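## Task

Move the green bin, and no other bin, to the bench edge closest to the arms, then set the hook lying flat on the bench next to that bin with its handle sticking out past that same edge. Every other object must finish resting on the surface it rests on now. The arrangement only counts if it stays put with no robot holding or supporting it; at the end open the grippers and pull the arms away.

## Robot and tools

Robots. Three identical i2rt Big YAM arms, arm1, arm2 and arm3, each with six revolute joints, a two-finger gripper and a wrist camera. Two fixed room cameras, room_a and room_b, also watch. Reach is roughly 1.0 m from the joint1 axis. Joints move at different speeds, so the hand can sweep a wide, curved path between postures.

Frame. One shared scene frame, origin on the floor, +z up. The hand point is midway between the fingertips; its z axis runs along the fingers and the fingers close along its y axis. Each arm's foot pose is real but never printed. Camera calibration (K, distortion, T_world_to_cam, pos_world) is given per camera and may be off by a few degrees and millimetres; wrist camera poses come from joint readings and can be worse.

execute_actions. Argument actions is a list holding zero or one action. The action is an object keyed by arm name (arm1, arm2, arm3); each arm takes a joints object of absolute joint targets (not offsets): joint1_rad -2.879 to 2.879 (rotation about the foot, positive counter-clockwise seen from above, 0 faces where the foot faces); joint2_rad 0 to 3.141 (shoulder, 0 = upper arm back and near level, positive raises then brings it forward); joint3_rad 0 to 3.019 (elbow, 0 folded, positive opens); joint4_rad -1.692 to 1.57 (hand pitch, positive tips fingers up); joint5_rad -1.57 to 1.57 (hand yaw, positive to the arm's right); joint6_rad -2.094 to 2.094 (hand roll, positive clockwise viewed from behind); gripper_m 0 to 0.093 metres of fingertip gap. Radians for joints, metres for the gripper. Done tolerances are ±0.045, 0.14, 0.09, 0.055, 0.03, 0.035 rad and ±0.003 m. Any subset of joints and arms may be named; all named motions start at once and finish independently, max 15 s per action. Omitted joints may still be driving toward earlier targets. Optional cameras: list of names from arm1_cam_wrist, arm2_cam_wrist, arm3_cam_wrist, room_a, room_b, all; omitted/null/all gives every camera, [] gives none. An unknown key, name or out-of-range number rejects the whole call and nothing moves. An empty actions list just reports state and images.

wait(seconds 0 to 10): commands nothing, lets the scene run, returns state and images. zoom_image(camera, region [x0,y0,x1,y1] pixels, top-left origin, at most 504x504) magnifies part of a camera's latest full image. read_manual(section "licences") returns only licence text. finished_scene(scene 1 or 2) ends that scene irreversibly and reports success plus the next task. Replying without any tool call ends all remaining scenes.

Reading results. Each result gives joint_positions, joint torques (drive output with per-arm offset, factor and noise; nonzero even unloaded, so not a clean contact sensor), images in the order listed on the pictures line, and joint_status per commanded joint. off_target: stopped short and may still be pushing. contact_stop or time_out: the joint now holds where it stopped, though a timed-out joint can keep a target within 0.375, 0.375, 0.113, 0.225, 0.075, 0.3 rad (joints 1 to 6) of its position and keep pushing; on_its_own lists such uncommanded behaviour, and its held at value is the target, not the position. To relieve a push, command the joint its reported position. A target very close to the current position may produce no motion. joint command not followed (with a cause line) means a self/inter-arm collision check withheld that arm's joint targets; the gripper target still runs, those joints say not_followed, and the arm may retry them on later actions until given passable targets. This check can react late and ignores fingers, gripper housings and wrist cameras, so arms can still collide. Once a result reports a stop, later execute_actions, wait and finished_scene calls in that same reply are skipped. Loaded joints sag over time.

Hazards. The arms do not halt on contact; they keep pressing, possibly hard. Two arms squeezing each other ends the run; hard impacts may too. Knocking anything off the work area or onto the floor ends the scene. Sustained load heats motors: MOTOR HOT appears at 85 °C; at 100 °C an OVER-TEMPERATURE FAULT drops that arm and its gripper, and its joints read limit_stop_at_motor_heat until you resend targets. Heat partly persists into the next scene. Grip force is about 50 to 62 N per pad or less. Loose objects may get an occasional small nudge from outside.

Timing. Less robot motion time is better. Before finishing, make sure bin and hook rest on their own and the grippers are open and withdrawn.

Each tool is called after "Request:" as name(argument=value, ...) on one line, values as JSON.

## Session

Request:
execute_actions(actions=[])

Scene clock: 0.00 s.
Joint torques (N m, as the arm reports them, + toward a larger angle): no reading
arm1.joint_positions: joint1_rad=-0.076 joint2_rad=+0.409 joint3_rad=+1.550 joint4_rad=-1.554 joint5_rad=-0.157 joint6_rad=+0.566 gripper_m=+0.094
arm1.joint_status: not commanded
arm1.hand: x=-0.9821 y=+0.0817 z=+1.2974 quat_wxyz=(-0.235, +0.400, -0.736, -0.493) (m; scene frame)
arm2.joint_positions: joint1_rad=-0.458 joint2_rad=+0.613 joint3_rad=+1.319 joint4_rad=-1.200 joint5_rad=-0.123 joint6_rad=-0.129 gripper_m=+0.094
arm2.joint_status: not commanded
arm2.hand: x=+0.1316 y=+0.2187 z=+1.2808 quat_wxyz=(-0.448, +0.475, -0.712, -0.260) (m; scene frame)
arm3.joint_positions: joint1_rad=+0.385 joint2_rad=+0.547 joint3_rad=+1.665 joint4_rad=-1.375 joint5_rad=-0.144 joint6_rad=+0.664 gripper_m=+0.094
arm3.joint_status: not commanded
arm3.hand: x=+0.8720 y=+0.1094 z=+1.3889 quat_wxyz=(-0.058, +0.551, -0.562, -0.615) (m; scene frame)
pictures: arm1_cam_wrist, arm2_cam_wrist, arm3_cam_wrist, room_a, room_b
Images, in order (width x height): arm1_cam_wrist 504x504, arm2_cam_wrist 504x504, arm3_cam_wrist 504x504, room_a 504x504, room_b 504x504.

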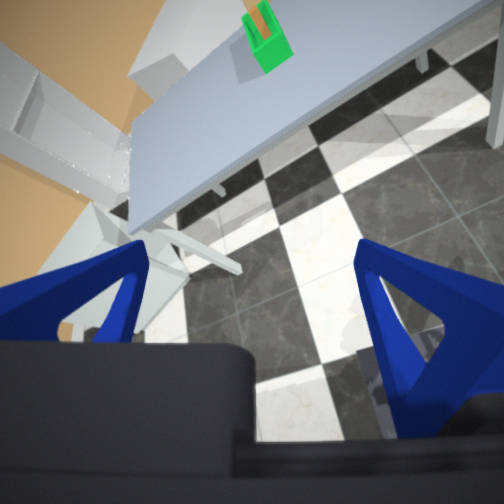

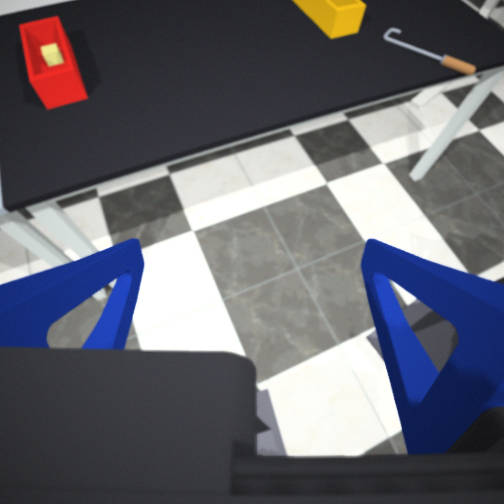

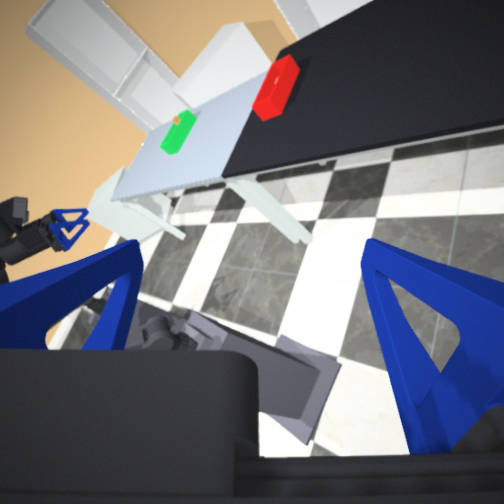

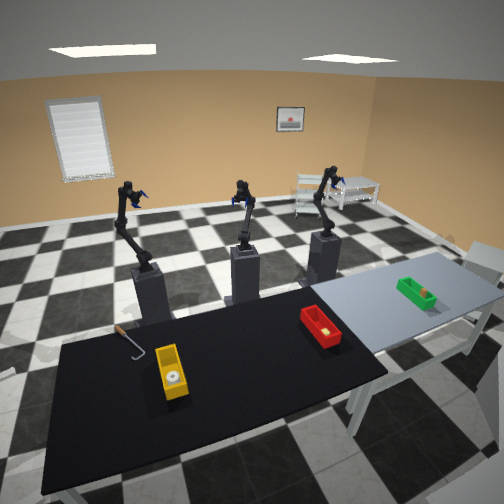

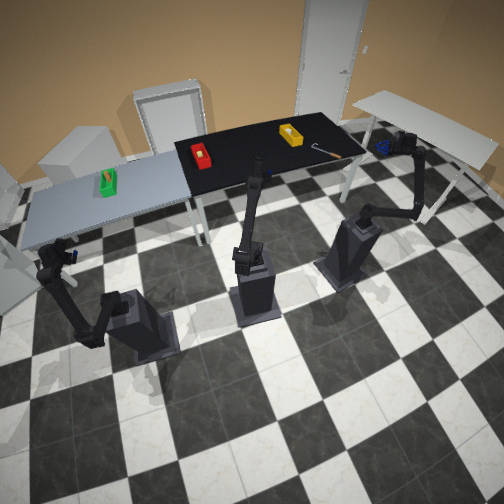

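Request:
zoom_image(camera="room_a", region=[380, 240, 504, 340])

Request:
zoom_image(camera="room_a", region=[60, 300, 200, 410])

Request:
zoom_image(camera="arm2_cam_wrist", region=[364, 0, 504, 110])

Request:
zoom_image(camera="room_b", region=[20, 130, 220, 260])

Region (380, 240, 504, 340) of room_a's 504x504 image, scaled by 4.065, with more detail than that image has; it fills the top 406 rows of this view, and the rest is white.

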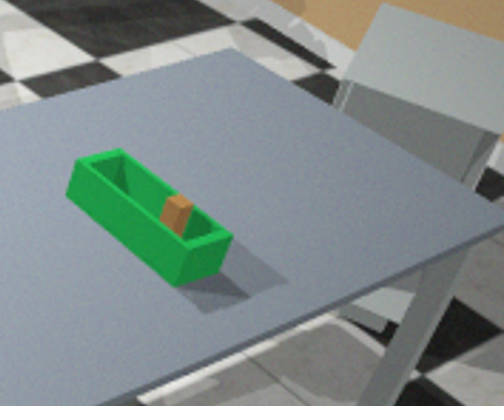

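Region (60, 300, 200, 410) of room_a's 504x504 image, scaled by 3.600, with more detail than that image has; it fills the top 396 rows of this view, and the rest is white.

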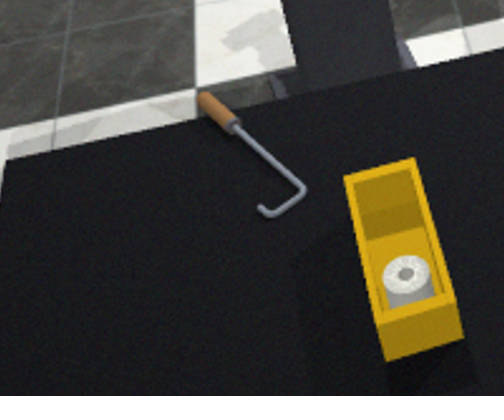

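Region (364, 0, 504, 110) of arm2_cam_wrist's 504x504 image, scaled by 3.600, with more detail than that image has; it fills the top 396 rows of this view, and the rest is white.

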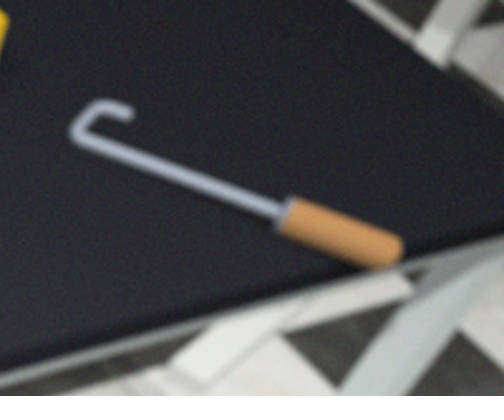

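Region (20, 130, 220, 260) of room_b's 504x504 image, scaled by 2.520, with more detail than that image has; it fills the top 328 rows of this view, and the rest is white.

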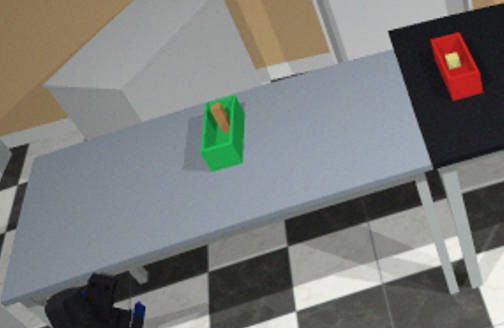

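Request:
execute_actions(actions=[{"arm3":{"joints":{"joint1_rad":-0.536,"joint2_rad":2.25,"joint3_rad":2.32,"joint4_rad":-1.29,"joint5_rad":-0.41,"joint6_rad":-0.83}},"arm2":{"joints":{"joint1_rad":-0.56,"joint2_rad":1.25,"joint3_rad":0.52,"joint4_rad":0.73,"joint5_rad":0,"joint6_rad":1.57}},"arm1":{"joints":{"joint1_rad":0.03,"joint2_rad":2.0,"joint3_rad":1.6,"joint4_rad":0.1,"joint5_rad":0,"joint6_rad":0}}}])

Scene clock: 51.10 s.
Joint torques (N m, as the arm reports them, + toward a larger angle): arm1=[  1.32 -20.22  11.17   2.94   0.16  -0.1 ] | arm2=[  0.37 -10.84   7.14   2.17   0.22   0.05] | arm3=[  0.99 -26.53  13.85   0.78  -0.31  -0.04]
arm1.joint_positions: joint1_rad=+0.025 joint2_rad=+2.007 joint3_rad=+1.577 joint4_rad=+0.082 joint5_rad=-0.003 joint6_rad=+0.007 gripper_m=+0.094
arm1.joint_status: all done
arm1.hand: x=-0.9514 y=+0.8142 z=+0.9013 quat_wxyz=(-0.406, +0.576, -0.585, -0.402) (m; scene frame)
arm2.joint_positions: joint1_rad=-0.558 joint2_rad=+1.257 joint3_rad=+0.533 joint4_rad=+0.712 joint5_rad=-0.003 joint6_rad=+1.560 gripper_m=+0.094
arm2.joint_status: all done
arm2.hand: x=+0.3268 y=+0.3807 z=+1.0016 quat_wxyz=(-0.243, -0.239, -0.668, -0.662) (m; scene frame)
arm3.joint_positions: joint1_rad=-0.538 joint2_rad=+2.285 joint3_rad=+2.278 joint4_rad=-1.288 joint5_rad=-0.408 joint6_rad=-0.820 gripper_m=+0.094
arm3.joint_status: all done
arm3.hand: x=+1.1872 y=+0.7437 z=+0.8727 quat_wxyz=(-0.099, +0.830, -0.499, -0.228) (m; scene frame)
pictures: arm1_cam_wrist, arm2_cam_wrist, arm3_cam_wrist, room_a, room_b
camera_calibration (this result's frames):
arm1_cam_wrist: T_world_to_cam=[[0.999879, -0.0080943, -0.0133064, 0.973814], [-0.0142476, -0.820476, -0.571503, 1.17741], [-0.00629169, 0.571623, -0.820492, 0.395858], [0, 0, 0, 1]] pos_world=[-0.95443, 0.747637, 1.01065]
arm2_cam_wrist: T_world_to_cam=[[-0.00564173, 0.000792161, -0.999984, 1.00299], [-0.998195, 0.0597802, 0.00567899, 0.299421], [0.0597837, 0.998211, 0.000453468, -0.281063], [0, 0, 0, 1]] pos_world=[0.321342, 0.261866, 1.0014]
arm3_cam_wrist: T_world_to_cam=[[0.872215, 0.484946, -0.0637895, -1.34379], [0.488984, -0.861399, 0.137431, -0.0528965], [0.0116982, -0.151061, -0.988455, 1.08144], [0, 0, 0, 1]] pos_world=[1.18529, 0.769463, 0.990503]
Images, in order (width x height): arm1_cam_wrist 504x504, arm2_cam_wrist 504x504, arm3_cam_wrist 504x504, room_a 504x504, room_b 504x504.

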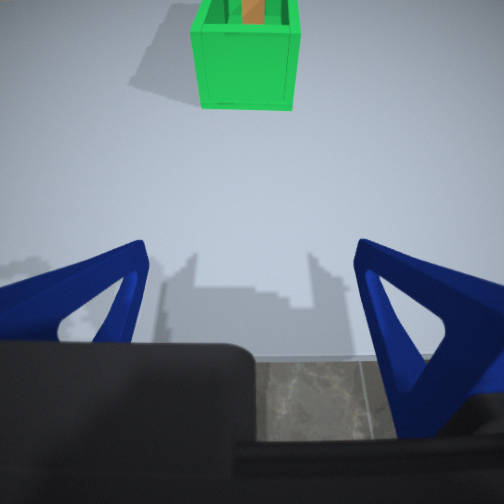

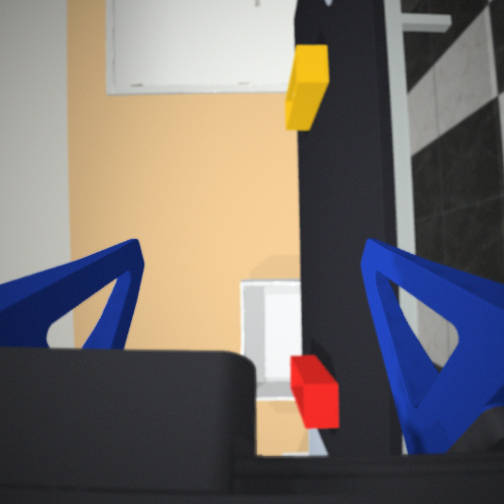

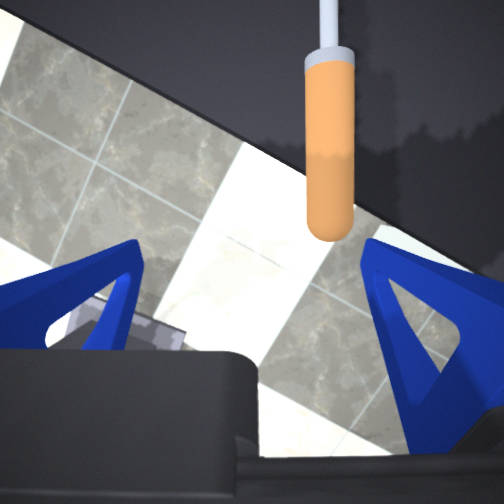

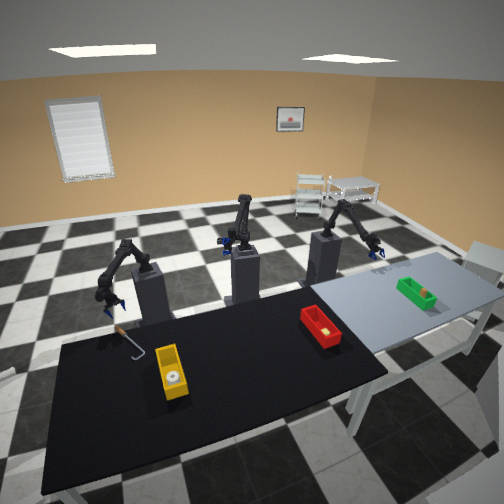

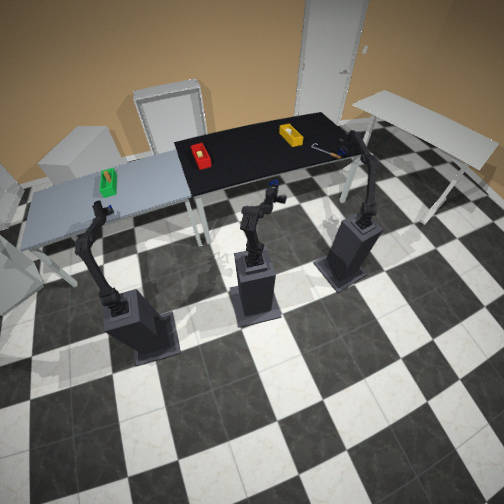

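Request:
execute_actions(actions=[{"arm3":{"joints":{"joint2_rad":2.44,"joint3_rad":2.55,"joint4_rad":-1.2,"joint6_rad":-0.78}},"arm1":{"joints":{"joint1_rad":-0.83,"joint2_rad":1.25,"joint3_rad":0.55,"joint4_rad":0.7}}}], cameras=["arm3_cam_wrist","room_a"])

Scene clock: 63.63 s.
Joint torques (N m, as the arm reports them, + toward a larger angle): arm1=[ 0.63 -6.15  9.39  2.76 -0.1  -0.08] | arm2=[  0.33 -11.01   7.15   2.18   0.2    0.05] | arm3=[  0.85 -24.48  16.41   1.73  -0.35   0.18]
arm1.joint_positions: joint1_rad=-0.826 joint2_rad=+1.246 joint3_rad=+0.534 joint4_rad=+0.689 joint5_rad=+0.003 joint6_rad=+0.005 gripper_m=+0.094
arm1.joint_status: all done
arm1.hand: x=-0.5817 y=+0.3167 z=+0.9611 quat_wxyz=(-0.657, +0.247, -0.671, -0.239) (m; scene frame)
arm2.joint_positions: joint1_rad=-0.558 joint2_rad=+1.257 joint3_rad=+0.533 joint4_rad=+0.712 joint5_rad=-0.003 joint6_rad=+1.560 gripper_m=+0.094
arm2.joint_status: not commanded
arm2.hand: x=+0.3268 y=+0.3807 z=+1.0016 quat_wxyz=(-0.243, -0.239, -0.668, -0.662) (m; scene frame)
arm3.joint_positions: joint1_rad=-0.538 joint2_rad=+2.431 joint3_rad=+2.486 joint4_rad=-1.212 joint5_rad=-0.408 joint6_rad=-0.789 gripper_m=+0.094
arm3.joint_status: all done
arm3.hand: x=+1.2105 y=+0.8006 z=+0.8616 quat_wxyz=(-0.161, +0.820, -0.495, -0.240) (m; scene frame)
pictures: arm3_cam_wrist, room_a
camera_calibration (this result's frames):
arm3_cam_wrist: T_world_to_cam=[[0.886426, 0.462105, 0.0265971, -1.46916], [0.460452, -0.886204, 0.0512515, 0.1149], [0.0472541, -0.033184, -0.998332, 0.949881], [0, 0, 0, 1]] pos_world=[1.20451, 0.812251, 0.981483]
Images, in order (width x height): arm3_cam_wrist 504x504, room_a 504x504.

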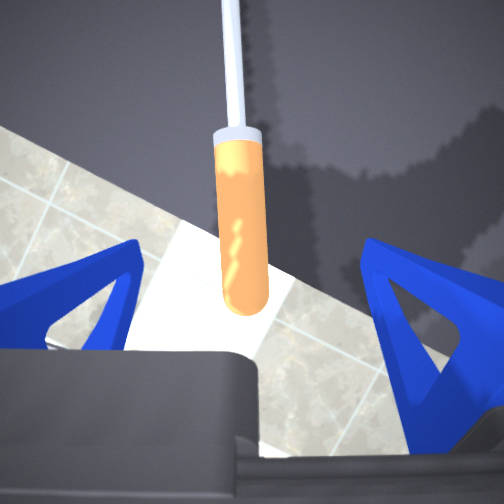

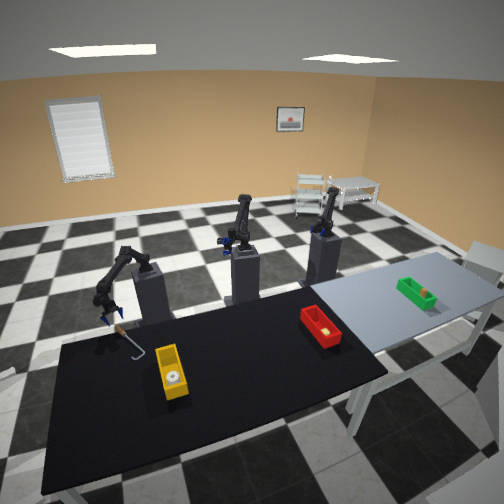

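Request:
execute_actions(actions=[{"arm3":{"joints":{"joint2_rad":2.5,"joint4_rad":-1.1}}}], cameras=["arm3_cam_wrist","room_a"])

Scene clock: 69.43 s.
Joint torques (N m, as the arm reports them, + toward a larger angle): arm1=[ 0.6  -6.33  9.34  2.61 -0.1  -0.08] | arm2=[  0.52 -10.82   7.18   2.25   0.21   0.05] | arm3=[  1.12 -24.69  15.56   2.05  -0.31   0.15]
arm1.joint_positions: joint1_rad=-0.826 joint2_rad=+1.246 joint3_rad=+0.534 joint4_rad=+0.689 joint5_rad=+0.003 joint6_rad=+0.005 gripper_m=+0.094
arm1.joint_status: not commanded
arm1.hand: x=-0.5817 y=+0.3167 z=+0.9611 quat_wxyz=(-0.657, +0.247, -0.671, -0.239) (m; scene frame)
arm2.joint_positions: joint1_rad=-0.558 joint2_rad=+1.257 joint3_rad=+0.533 joint4_rad=+0.712 joint5_rad=-0.003 joint6_rad=+1.560 gripper_m=+0.094
arm2.joint_status: not commanded
arm2.hand: x=+0.3268 y=+0.3807 z=+1.0016 quat_wxyz=(-0.243, -0.239, -0.668, -0.662) (m; scene frame)
arm3.joint_positions: joint1_rad=-0.538 joint2_rad=+2.490 joint3_rad=+2.494 joint4_rad=-1.116 joint5_rad=-0.408 joint6_rad=-0.789 gripper_m=+0.094
arm3.joint_status: all done
arm3.hand: x=+1.2182 y=+0.8205 z=+0.8269 quat_wxyz=(-0.183, +0.818, -0.488, -0.243) (m; scene frame)
pictures: arm3_cam_wrist, room_a
camera_calibration (this result's frames):
arm3_cam_wrist: T_world_to_cam=[[0.885917, 0.459782, 0.0612567, -1.51042], [0.45934, -0.887989, 0.0219493, 0.157793], [0.0644872, 0.00869247, -0.997881, 0.859809], [0, 0, 0, 1]] pos_world=[1.21018, 0.827108, 0.947046]
Images, in order (width x height): arm3_cam_wrist 504x504, room_a 504x504.

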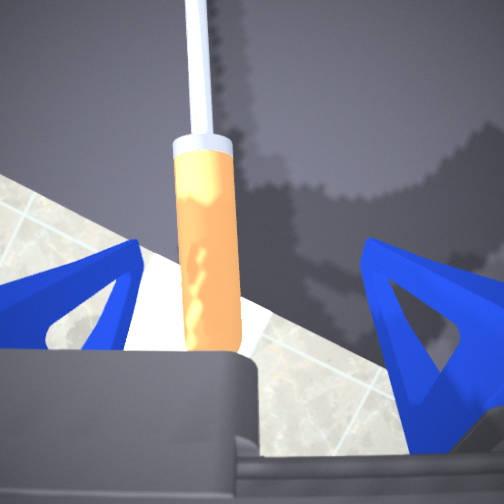

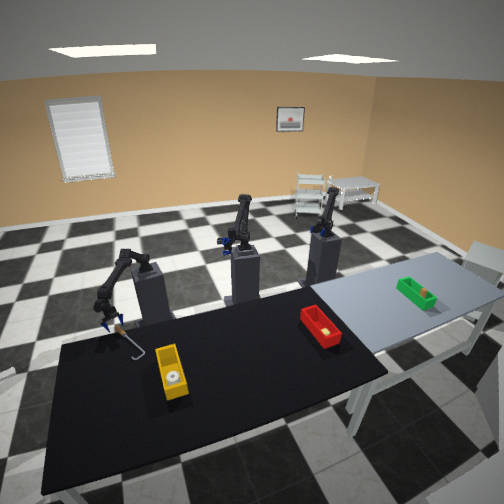

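Request:
execute_actions(actions=[{"arm3":{"joints":{"joint1_rad":-0.495,"joint2_rad":2.545}}}], cameras=["arm3_cam_wrist"])

Scene clock: 74.20 s.
Joint torques (N m, as the arm reports them, + toward a larger angle): arm1=[ 0.64 -6.27  9.35  2.63 -0.1  -0.08] | arm2=[  0.46 -10.95   7.17   2.18   0.21   0.04] | arm3=[ -0.57 -25.22  15.63   1.93  -0.33   0.18]
arm1.joint_positions: joint1_rad=-0.826 joint2_rad=+1.246 joint3_rad=+0.534 joint4_rad=+0.689 joint5_rad=+0.003 joint6_rad=+0.005 gripper_m=+0.094
arm1.joint_status: not commanded
arm1.hand: x=-0.5817 y=+0.3167 z=+0.9611 quat_wxyz=(-0.657, +0.247, -0.671, -0.239) (m; scene frame)
arm2.joint_positions: joint1_rad=-0.558 joint2_rad=+1.257 joint3_rad=+0.533 joint4_rad=+0.712 joint5_rad=-0.003 joint6_rad=+1.560 gripper_m=+0.094
arm2.joint_status: not commanded
arm2.hand: x=+0.3268 y=+0.3807 z=+1.0016 quat_wxyz=(-0.243, -0.239, -0.668, -0.662) (m; scene frame)
arm3.joint_positions: joint1_rad=-0.490 joint2_rad=+2.532 joint3_rad=+2.494 joint4_rad=-1.115 joint5_rad=-0.408 joint6_rad=-0.789 gripper_m=+0.094
arm3.joint_status: all done
arm3.hand: x=+1.1780 y=+0.8308 z=+0.7925 quat_wxyz=(-0.158, +0.831, -0.474, -0.244) (m; scene frame)
pictures: arm3_cam_wrist
camera_calibration (this result's frames):
arm3_cam_wrist: T_world_to_cam=[[0.863337, 0.50372, 0.030258, -1.46281], [0.502092, -0.863456, 0.0484504, 0.0943586], [0.0505319, -0.0266367, -0.998367, 0.874134], [0, 0, 0, 1]] pos_world=[1.17135, 0.841604, 0.912397]
Images, in order (width x height): arm3_cam_wrist 504x504.

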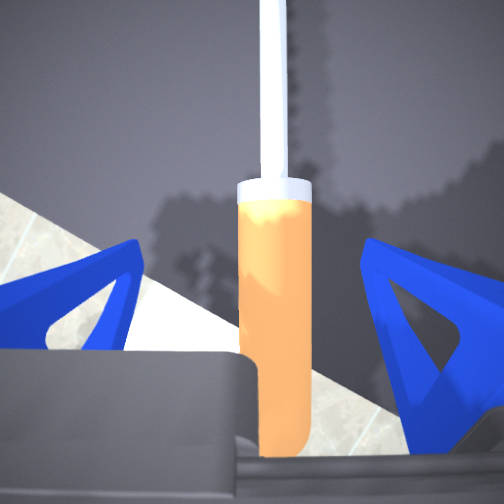

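Request:
execute_actions(actions=[{"arm3":{"joints":{"joint2_rad":2.563}}}], cameras=[])

Request:
execute_actions(actions=[{"arm3":{"joints":{"gripper_m":0.0}}}], cameras=["arm3_cam_wrist"])

Scene clock: 78.37 s.
Joint torques (N m, as the arm reports them, + toward a larger angle): arm1=[ 0.61 -6.31  9.35  2.63 -0.1  -0.08] | arm2=[  0.44 -10.97   7.15   2.16   0.21   0.05] | arm3=[ -0.01 -24.13  15.48   1.78  -0.33   0.15]
arm1.joint_positions: joint1_rad=-0.826 joint2_rad=+1.246 joint3_rad=+0.534 joint4_rad=+0.689 joint5_rad=+0.003 joint6_rad=+0.005 gripper_m=+0.094
arm1.joint_status: not commanded
arm1.hand: x=-0.5817 y=+0.3167 z=+0.9611 quat_wxyz=(-0.657, +0.247, -0.671, -0.239) (m; scene frame)
arm2.joint_positions: joint1_rad=-0.558 joint2_rad=+1.257 joint3_rad=+0.533 joint4_rad=+0.712 joint5_rad=-0.003 joint6_rad=+1.560 gripper_m=+0.094
arm2.joint_status: not commanded
arm2.hand: x=+0.3268 y=+0.3807 z=+1.0016 quat_wxyz=(-0.243, -0.239, -0.668, -0.662) (m; scene frame)
arm3.joint_positions: joint1_rad=-0.490 joint2_rad=+2.539 joint3_rad=+2.494 joint4_rad=-1.115 joint5_rad=-0.408 joint6_rad=-0.789 gripper_m=+0.094
arm3.joint_status: all done
arm3.hand: x=+1.1779 y=+0.8304 z=+0.7871 quat_wxyz=(-0.155, +0.831, -0.475, -0.243) (m; scene frame)
pictures: none
No camera images: the call's "cameras" was empty. Leave "cameras" out to get every camera's image.

Scene clock: 79.10 s.
Joint torques (N m, as the arm reports them, + toward a larger angle): arm1=[ 0.61 -6.32  9.34  2.63 -0.1  -0.08] | arm2=[  0.25 -10.79   7.16   2.17   0.21   0.03] | arm3=[ -0.01 -23.94  15.49   1.62  -0.29   0.19]
arm1.joint_positions: joint1_rad=-0.826 joint2_rad=+1.246 joint3_rad=+0.534 joint4_rad=+0.689 joint5_rad=+0.003 joint6_rad=+0.005 gripper_m=+0.094
arm1.joint_status: not commanded
arm1.hand: x=-0.5817 y=+0.3167 z=+0.9611 quat_wxyz=(-0.657, +0.247, -0.671, -0.239) (m; scene frame)
arm2.joint_positions: joint1_rad=-0.558 joint2_rad=+1.257 joint3_rad=+0.533 joint4_rad=+0.712 joint5_rad=-0.003 joint6_rad=+1.560 gripper_m=+0.094
arm2.joint_status: not commanded
arm2.hand: x=+0.3268 y=+0.3807 z=+1.0016 quat_wxyz=(-0.243, -0.239, -0.668, -0.662) (m; scene frame)
arm3.joint_positions: joint1_rad=-0.491 joint2_rad=+2.539 joint3_rad=+2.494 joint4_rad=-1.112 joint5_rad=-0.408 joint6_rad=-0.786 gripper_m=+0.029
arm3.joint_status: gripper_m off_target (ended at +0.029, target +0.000)
arm3.hand: x=+1.1793 y=+0.8306 z=+0.7873 quat_wxyz=(-0.156, +0.830, -0.477, -0.243) (m; scene frame)
pictures: arm3_cam_wrist
camera_calibration (this result's frames):
arm3_cam_wrist: T_world_to_cam=[[0.86527, 0.500639, 0.0258458, -1.4599], [0.49902, -0.865097, 0.0508475, 0.0969357], [0.0478154, -0.0310992, -0.998372, 0.875875], [0, 0, 0, 1]] pos_world=[1.17295, 0.84198, 0.907252]
Images, in order (width x height): arm3_cam_wrist 504x504.

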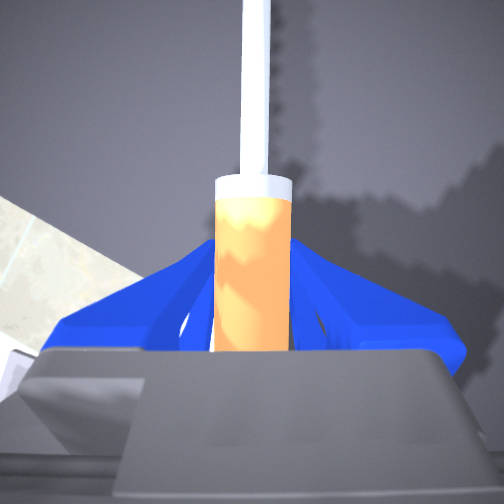

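Request:
execute_actions(actions=[{"arm3":{"joints":{"joint2_rad":2.2}}}], cameras=[])

Request:
execute_actions(actions=[{"arm3":{"joints":{"joint1_rad":0.71,"joint2_rad":1.65,"joint3_rad":1.63,"joint4_rad":-0.92,"joint5_rad":0,"joint6_rad":0}}}])

Scene clock: 86.57 s.
Joint torques (N m, as the arm reports them, + toward a larger angle): arm1=[ 0.63 -6.3   9.34  2.62 -0.1  -0.08] | arm2=[  0.32 -10.63   7.19   2.2    0.21   0.05] | arm3=[  0.41 -24.87  15.06   2.44  -0.46   0.12]
arm1.joint_positions: joint1_rad=-0.826 joint2_rad=+1.246 joint3_rad=+0.534 joint4_rad=+0.689 joint5_rad=+0.003 joint6_rad=+0.005 gripper_m=+0.094
arm1.joint_status: not commanded
arm1.hand: x=-0.5817 y=+0.3167 z=+0.9611 quat_wxyz=(-0.657, +0.247, -0.671, -0.239) (m; scene frame)
arm2.joint_positions: joint1_rad=-0.558 joint2_rad=+1.257 joint3_rad=+0.533 joint4_rad=+0.712 joint5_rad=-0.003 joint6_rad=+1.560 gripper_m=+0.094
arm2.joint_status: not commanded
arm2.hand: x=+0.3268 y=+0.3807 z=+1.0016 quat_wxyz=(-0.243, -0.239, -0.668, -0.662) (m; scene frame)
arm3.joint_positions: joint1_rad=-0.494 joint2_rad=+2.224 joint3_rad=+2.501 joint4_rad=-1.118 joint5_rad=-0.402 joint6_rad=-0.784 gripper_m=+0.029
arm3.joint_status: all done
arm3.hand: x=+1.1778 y=+0.8090 z=+1.0489 quat_wxyz=(-0.304, +0.808, -0.431, -0.264) (m; scene frame)
pictures: none
No camera images: the call's "cameras" was empty. Leave "cameras" out to get every camera's image.

Scene clock: 88.67 s.
Joint torques (N m, as the arm reports them, + toward a larger angle): arm1=[ 0.63 -6.32  9.34  2.63 -0.1  -0.08] | arm2=[  0.3  -10.84   7.12   2.2    0.21   0.04] | arm3=[  0.28 -18.94  14.7    2.49   0.16   0.15]
arm1.joint_positions: joint1_rad=-0.826 joint2_rad=+1.246 joint3_rad=+0.534 joint4_rad=+0.689 joint5_rad=+0.003 joint6_rad=+0.005 gripper_m=+0.094
arm1.joint_status: not commanded
arm1.hand: x=-0.5817 y=+0.3167 z=+0.9611 quat_wxyz=(-0.657, +0.247, -0.671, -0.239) (m; scene frame)
arm2.joint_positions: joint1_rad=-0.558 joint2_rad=+1.257 joint3_rad=+0.533 joint4_rad=+0.712 joint5_rad=-0.003 joint6_rad=+1.560 gripper_m=+0.094
arm2.joint_status: not commanded
arm2.hand: x=+0.3268 y=+0.3807 z=+1.0016 quat_wxyz=(-0.243, -0.239, -0.668, -0.662) (m; scene frame)
arm3.joint_positions: joint1_rad=+0.713 joint2_rad=+1.689 joint3_rad=+1.582 joint4_rad=-0.944 joint5_rad=-0.003 joint6_rad=-0.008 gripper_m=+0.029
arm3.joint_status: all done
arm3.hand: x=+0.4771 y=+0.4229 z=+0.9729 quat_wxyz=(-0.093, +0.906, -0.331, -0.247) (m; scene frame)
pictures: arm1_cam_wrist, arm2_cam_wrist, arm3_cam_wrist, room_a, room_b
camera_calibration (this result's frames):
arm1_cam_wrist: T_world_to_cam=[[0.652704, -0.757598, -0.00476973, 0.628201], [-0.449267, -0.381978, -0.807621, 0.643611], [0.61003, 0.52928, -0.589682, 0.881703], [0, 0, 0, 1]] pos_world=[-0.658742, 0.255101, 1.04271]
arm2_cam_wrist: T_world_to_cam=[[-0.00593469, 0.00103648, -0.999982, 1.00299], [-0.998194, 0.0597811, 0.00598604, 0.299112], [0.0597862, 0.998211, 0.000679827, -0.28129], [0, 0, 0, 1]] pos_world=[0.321342, 0.261866, 1.00137]
arm3_cam_wrist: T_world_to_cam=[[0.642923, 0.765922, 0.00368021, -0.637548], [0.761619, -0.639805, 0.102885, -0.185951], [0.0811563, -0.063344, -0.994686, 1.07619], [0, 0, 0, 1]] pos_world=[0.464179, 0.43751, 1.09195]
Images, in order (width x height): arm1_cam_wrist 504x504, arm2_cam_wrist 504x504, arm3_cam_wrist 504x504, room_a 504x504, room_b 504x504.

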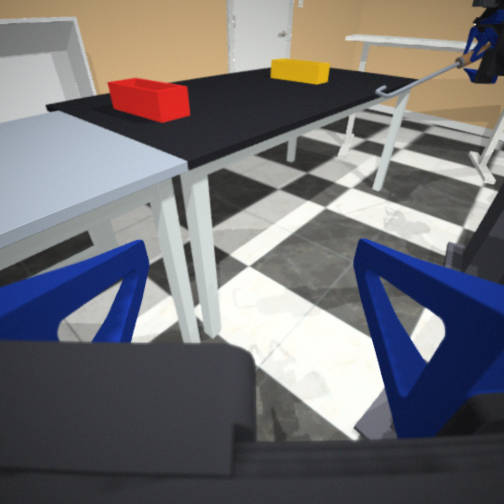

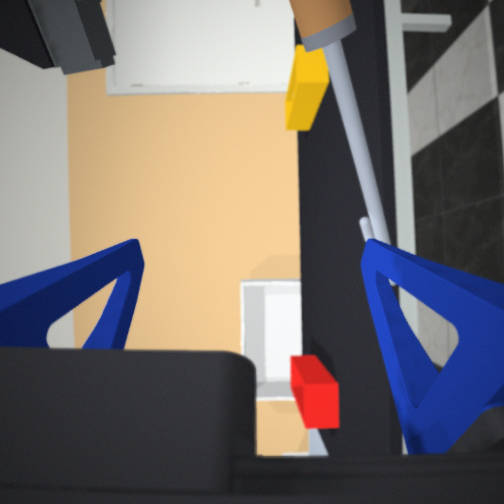

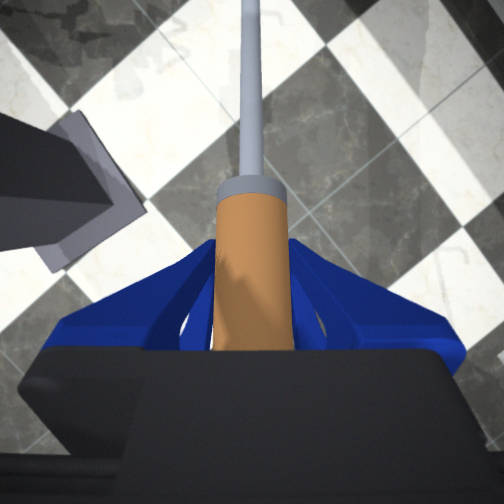

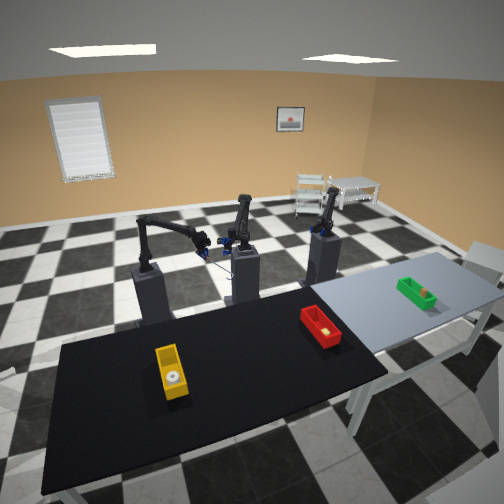

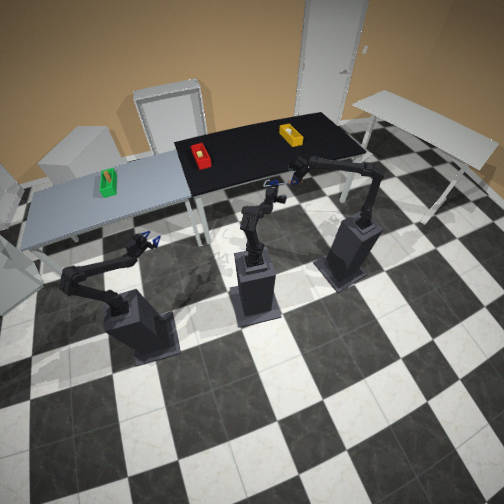

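Request:
execute_actions(actions=[{"arm3":{"joints":{"joint2_rad":1.48,"joint3_rad":1.30,"joint4_rad":-0.345}},"arm2":{"joints":{"joint6_rad":-1.57}}}], cameras=["arm2_cam_wrist","arm3_cam_wrist","room_a","arm1_cam_wrist"])

Scene clock: 98.53 s.
Joint torques (N m, as the arm reports them, + toward a larger angle): arm1=[ 0.6  -6.33  9.33  2.62 -0.1  -0.08] | arm2=[  0.44 -10.86   7.16   2.24   0.21   0.03] | arm3=[ -0.26 -17.55  13.49   3.99   0.12   0.13]
arm1.joint_positions: joint1_rad=-0.826 joint2_rad=+1.246 joint3_rad=+0.534 joint4_rad=+0.689 joint5_rad=+0.003 joint6_rad=+0.005 gripper_m=+0.094
arm1.joint_status: not commanded
arm1.hand: x=-0.5817 y=+0.3167 z=+0.9611 quat_wxyz=(-0.657, +0.247, -0.671, -0.239) (m; scene frame)
arm2.joint_positions: joint1_rad=-0.558 joint2_rad=+1.257 joint3_rad=+0.533 joint4_rad=+0.712 joint5_rad=-0.003 joint6_rad=-1.560 gripper_m=+0.094
arm2.joint_status: all done
arm2.hand: x=+0.3268 y=+0.3807 z=+1.0016 quat_wxyz=(-0.664, +0.665, -0.246, +0.235) (m; scene frame)
arm3.joint_positions: joint1_rad=+0.713 joint2_rad=+1.528 joint3_rad=+1.268 joint4_rad=-0.393 joint5_rad=-0.003 joint6_rad=-0.006 gripper_m=+0.029
arm3.joint_status: all done
arm3.hand: x=+0.4755 y=+0.4242 z=+0.9928 quat_wxyz=(-0.158, +0.839, -0.307, -0.421) (m; scene frame)
pictures: arm1_cam_wrist, arm2_cam_wrist, arm3_cam_wrist, room_a
camera_calibration (this result's frames):
arm1_cam_wrist: T_world_to_cam=[[0.652704, -0.757598, -0.00476973, 0.628201], [-0.449267, -0.381978, -0.807621, 0.643611], [0.61003, 0.52928, -0.589682, 0.881703], [0, 0, 0, 1]] pos_world=[-0.658742, 0.255101, 1.04271]
arm2_cam_wrist: T_world_to_cam=[[0.0268446, -0.0101292, 0.999588, -1.00632], [0.237855, -0.971165, -0.0162289, 0.309893], [0.97093, 0.238193, -0.0236613, -0.265341], [0, 0, 0, 1]] pos_world=[0.210932, 0.353966, 1.00466]
arm3_cam_wrist: T_world_to_cam=[[0.644503, 0.764568, 0.00720038, -0.641255], [0.732952, -0.615115, -0.290541, 0.207749], [-0.217709, 0.192532, -0.956835, 1.09221], [0, 0, 0, 1]] pos_world=[0.498806, 0.407786, 1.11005]
Images, in order (width x height): arm1_cam_wrist 504x504, arm2_cam_wrist 504x504, arm3_cam_wrist 504x504, room_a 504x504.

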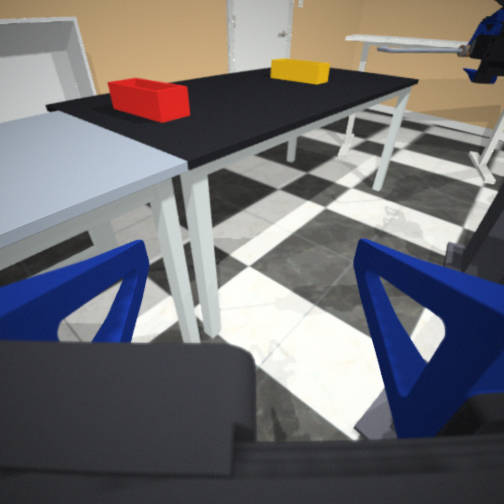

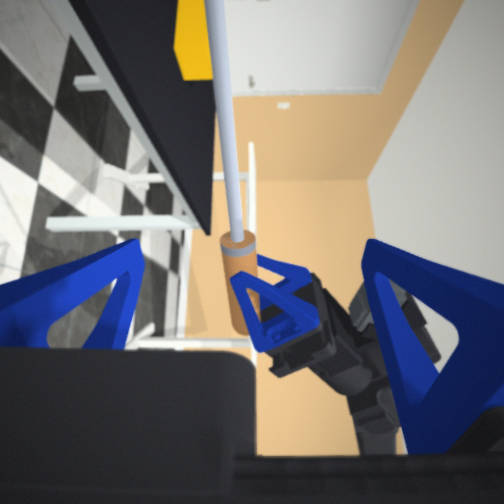

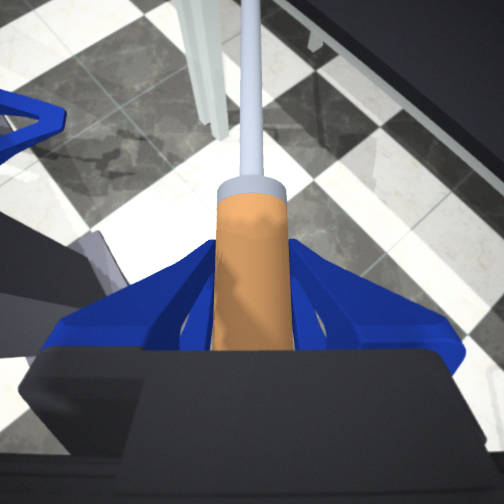

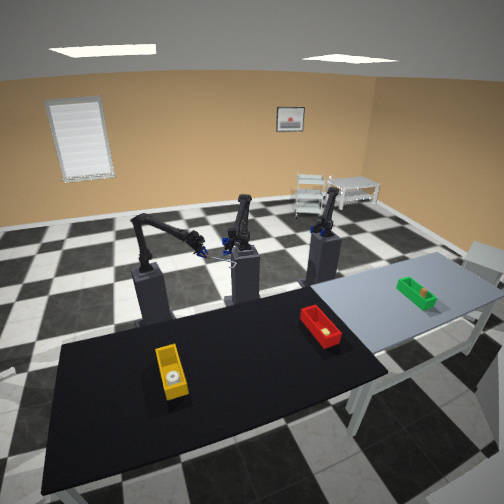

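Request:
execute_actions(actions=[{"arm2":{"joints":{"joint2_rad":1.47,"joint3_rad":0.74,"joint4_rad":0.77}}}], cameras=[])

Request:
execute_actions(actions=[{"arm2":{"joints":{"joint2_rad":1.635,"joint3_rad":0.90,"joint4_rad":0.775}}}], cameras=["arm2_cam_wrist","arm3_cam_wrist"])

Scene clock: 104.40 s.
Joint torques (N m, as the arm reports them, + toward a larger angle): arm1=[ 0.58 -6.31  9.34  2.63 -0.1  -0.08] | arm2=[  0.37 -12.41  11.11   2.18   0.21   0.02] | arm3=[  0.3  -17.49  13.62   4.09   0.1    0.15]
arm1.joint_positions: joint1_rad=-0.826 joint2_rad=+1.246 joint3_rad=+0.534 joint4_rad=+0.689 joint5_rad=+0.003 joint6_rad=+0.005 gripper_m=+0.094
arm1.joint_status: not commanded
arm1.hand: x=-0.5817 y=+0.3167 z=+0.9611 quat_wxyz=(-0.657, +0.247, -0.671, -0.239) (m; scene frame)
arm2.joint_positions: joint1_rad=-0.558 joint2_rad=+1.460 joint3_rad=+0.698 joint4_rad=+0.753 joint5_rad=-0.003 joint6_rad=-1.560 gripper_m=+0.094
arm2.joint_status: all done
arm2.hand: x=+0.3707 y=+0.4331 z=+0.9947 quat_wxyz=(-0.665, +0.664, -0.246, +0.236) (m; scene frame)
arm3.joint_positions: joint1_rad=+0.713 joint2_rad=+1.528 joint3_rad=+1.268 joint4_rad=-0.393 joint5_rad=-0.003 joint6_rad=-0.006 gripper_m=+0.029
arm3.joint_status: not commanded
arm3.hand: x=+0.4755 y=+0.4242 z=+0.9928 quat_wxyz=(-0.158, +0.839, -0.307, -0.421) (m; scene frame)
pictures: none
No camera images: the call's "cameras" was empty. Leave "cameras" out to get every camera's image.

Scene clock: 105.40 s.
Joint torques (N m, as the arm reports them, + toward a larger angle): arm1=[ 0.62 -6.29  9.35  2.63 -0.1  -0.08] | arm2=[  0.45 -15.29  10.85   2.16   0.21   0.02] | arm3=[ -0.25 -17.47  13.41   4.16   0.09   0.12]
arm1.joint_positions: joint1_rad=-0.826 joint2_rad=+1.246 joint3_rad=+0.534 joint4_rad=+0.689 joint5_rad=+0.003 joint6_rad=+0.005 gripper_m=+0.094
arm1.joint_status: not commanded
arm1.hand: x=-0.5817 y=+0.3167 z=+0.9611 quat_wxyz=(-0.657, +0.247, -0.671, -0.239) (m; scene frame)
arm2.joint_positions: joint1_rad=-0.558 joint2_rad=+1.620 joint3_rad=+0.860 joint4_rad=+0.760 joint5_rad=-0.003 joint6_rad=-1.560 gripper_m=+0.094
arm2.joint_status: all done
arm2.hand: x=+0.4102 y=+0.4802 z=+0.9887 quat_wxyz=(-0.668, +0.661, -0.245, +0.237) (m; scene frame)
arm3.joint_positions: joint1_rad=+0.713 joint2_rad=+1.528 joint3_rad=+1.268 joint4_rad=-0.393 joint5_rad=-0.003 joint6_rad=-0.006 gripper_m=+0.029
arm3.joint_status: not commanded
arm3.hand: x=+0.4755 y=+0.4242 z=+0.9928 quat_wxyz=(-0.158, +0.839, -0.307, -0.421) (m; scene frame)
pictures: arm2_cam_wrist, arm3_cam_wrist
camera_calibration (this result's frames):
arm2_cam_wrist: T_world_to_cam=[[0.0189088, -0.0184083, 0.999652, -0.987447], [0.237977, -0.971013, -0.0223823, 0.39247], [0.971087, 0.238317, -0.01398, -0.38002], [0, 0, 0, 1]] pos_world=[0.294305, 0.453482, 0.990574]
arm3_cam_wrist: T_world_to_cam=[[0.644503, 0.764568, 0.00720038, -0.641255], [0.732952, -0.615115, -0.290541, 0.207749], [-0.217709, 0.192532, -0.956835, 1.09221], [0, 0, 0, 1]] pos_world=[0.498806, 0.407786, 1.11005]
Images, in order (width x height): arm2_cam_wrist 504x504, arm3_cam_wrist 504x504.

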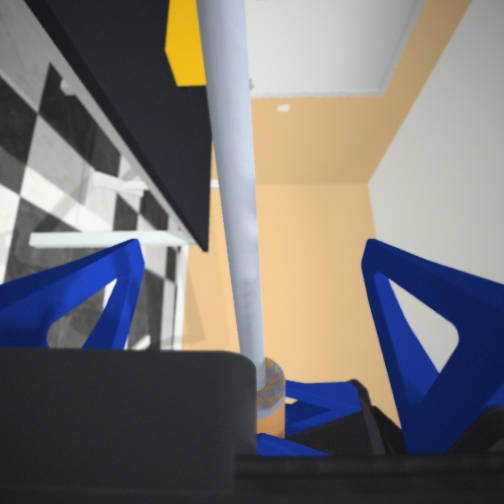

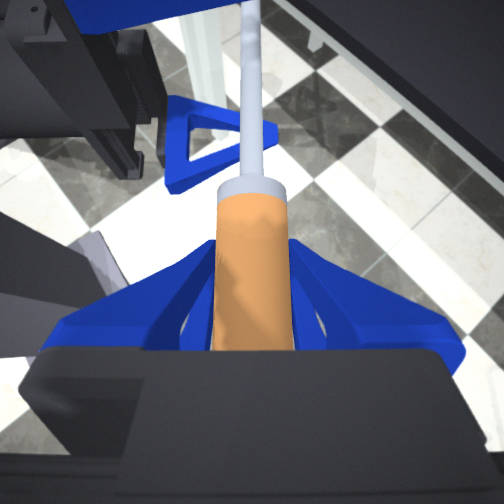

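Request:
execute_actions(actions=[{"arm2":{"joints":{"joint2_rad":1.67,"joint3_rad":0.94}}}], cameras=[])

Request:
execute_actions(actions=[{"arm2":{"joints":{"gripper_m":0}}}], cameras=["arm2_cam_wrist","arm3_cam_wrist"])

Scene clock: 108.83 s.
Joint torques (N m, as the arm reports them, + toward a larger angle): arm1=[ 0.6  -6.3   9.34  2.62 -0.1  -0.08] | arm2=[  0.4  -14.53  11.4    2.13   0.2    0.02] | arm3=[ -0.16 -17.62  13.67   4.18   0.09   0.15]
arm1.joint_positions: joint1_rad=-0.826 joint2_rad=+1.246 joint3_rad=+0.534 joint4_rad=+0.689 joint5_rad=+0.003 joint6_rad=+0.005 gripper_m=+0.094
arm1.joint_status: not commanded
arm1.hand: x=-0.5817 y=+0.3167 z=+0.9611 quat_wxyz=(-0.657, +0.247, -0.671, -0.239) (m; scene frame)
arm2.joint_positions: joint1_rad=-0.558 joint2_rad=+1.644 joint3_rad=+0.894 joint4_rad=+0.760 joint5_rad=-0.003 joint6_rad=-1.560 gripper_m=+0.094
arm2.joint_status: all done
arm2.hand: x=+0.4176 y=+0.4890 z=+0.9922 quat_wxyz=(-0.672, +0.658, -0.243, +0.238) (m; scene frame)
arm3.joint_positions: joint1_rad=+0.713 joint2_rad=+1.528 joint3_rad=+1.268 joint4_rad=-0.393 joint5_rad=-0.003 joint6_rad=-0.006 gripper_m=+0.029
arm3.joint_status: not commanded
arm3.hand: x=+0.4755 y=+0.4242 z=+0.9928 quat_wxyz=(-0.158, +0.839, -0.307, -0.421) (m; scene frame)
pictures: none
No camera images: the call's "cameras" was empty. Leave "cameras" out to get every camera's image.

Scene clock: 109.63 s.
Joint torques (N m, as the arm reports them, + toward a larger angle): arm1=[ 0.6  -6.3   9.33  2.63 -0.1  -0.08] | arm2=[  0.34 -15.16  11.16   1.97   0.22   0.32] | arm3=[  0.45 -17.82  13.86   3.89   0.07   0.11]
arm1.joint_positions: joint1_rad=-0.826 joint2_rad=+1.246 joint3_rad=+0.534 joint4_rad=+0.689 joint5_rad=+0.003 joint6_rad=+0.005 gripper_m=+0.094
arm1.joint_status: not commanded
arm1.hand: x=-0.5817 y=+0.3167 z=+0.9611 quat_wxyz=(-0.657, +0.247, -0.671, -0.239) (m; scene frame)
arm2.joint_positions: joint1_rad=-0.557 joint2_rad=+1.648 joint3_rad=+0.896 joint4_rad=+0.763 joint5_rad=-0.003 joint6_rad=-1.588 gripper_m=+0.008
arm2.joint_status: gripper_m off_target (ended at +0.008, target +0.000)
arm2.hand: x=+0.4179 y=+0.4902 z=+0.9915 quat_wxyz=(-0.669, +0.661, -0.234, +0.247) (m; scene frame)
arm3.joint_positions: joint1_rad=+0.712 joint2_rad=+1.528 joint3_rad=+1.268 joint4_rad=-0.384 joint5_rad=-0.001 joint6_rad=-0.005 gripper_m=+0.029
arm3.joint_status: not commanded
arm3.hand: x=+0.4751 y=+0.4253 z=+0.9947 quat_wxyz=(-0.160, +0.837, -0.307, -0.424) (m; scene frame)
pictures: arm2_cam_wrist, arm3_cam_wrist
camera_calibration (this result's frames):
arm2_cam_wrist: T_world_to_cam=[[-0.0100731, -0.00964468, 0.999903, -0.982597], [0.239179, -0.97095, -0.00695592, 0.384581], [0.970923, 0.239086, 0.0120873, -0.415951], [0, 0, 0, 1]] pos_world=[0.301975, 0.46338, 0.990204]
arm3_cam_wrist: T_world_to_cam=[[0.646686, 0.762722, 0.00718025, -0.642077], [0.729166, -0.615418, -0.299295, 0.219914], [-0.22386, 0.198786, -0.954134, 1.09125], [0, 0, 0, 1]] pos_world=[0.499157, 0.40814, 1.11163]
Images, in order (width x height): arm2_cam_wrist 504x504, arm3_cam_wrist 504x504.

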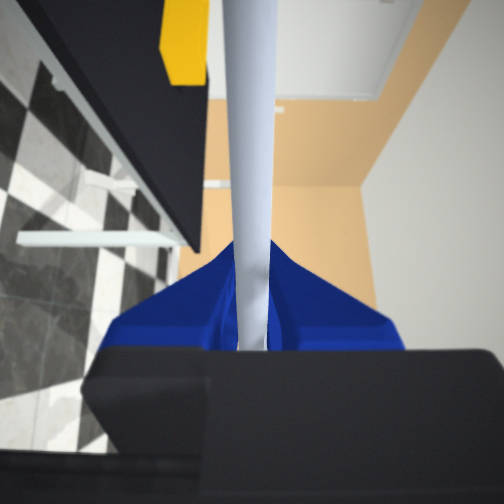

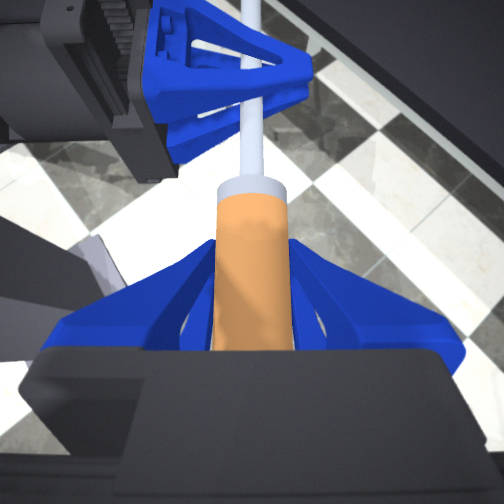

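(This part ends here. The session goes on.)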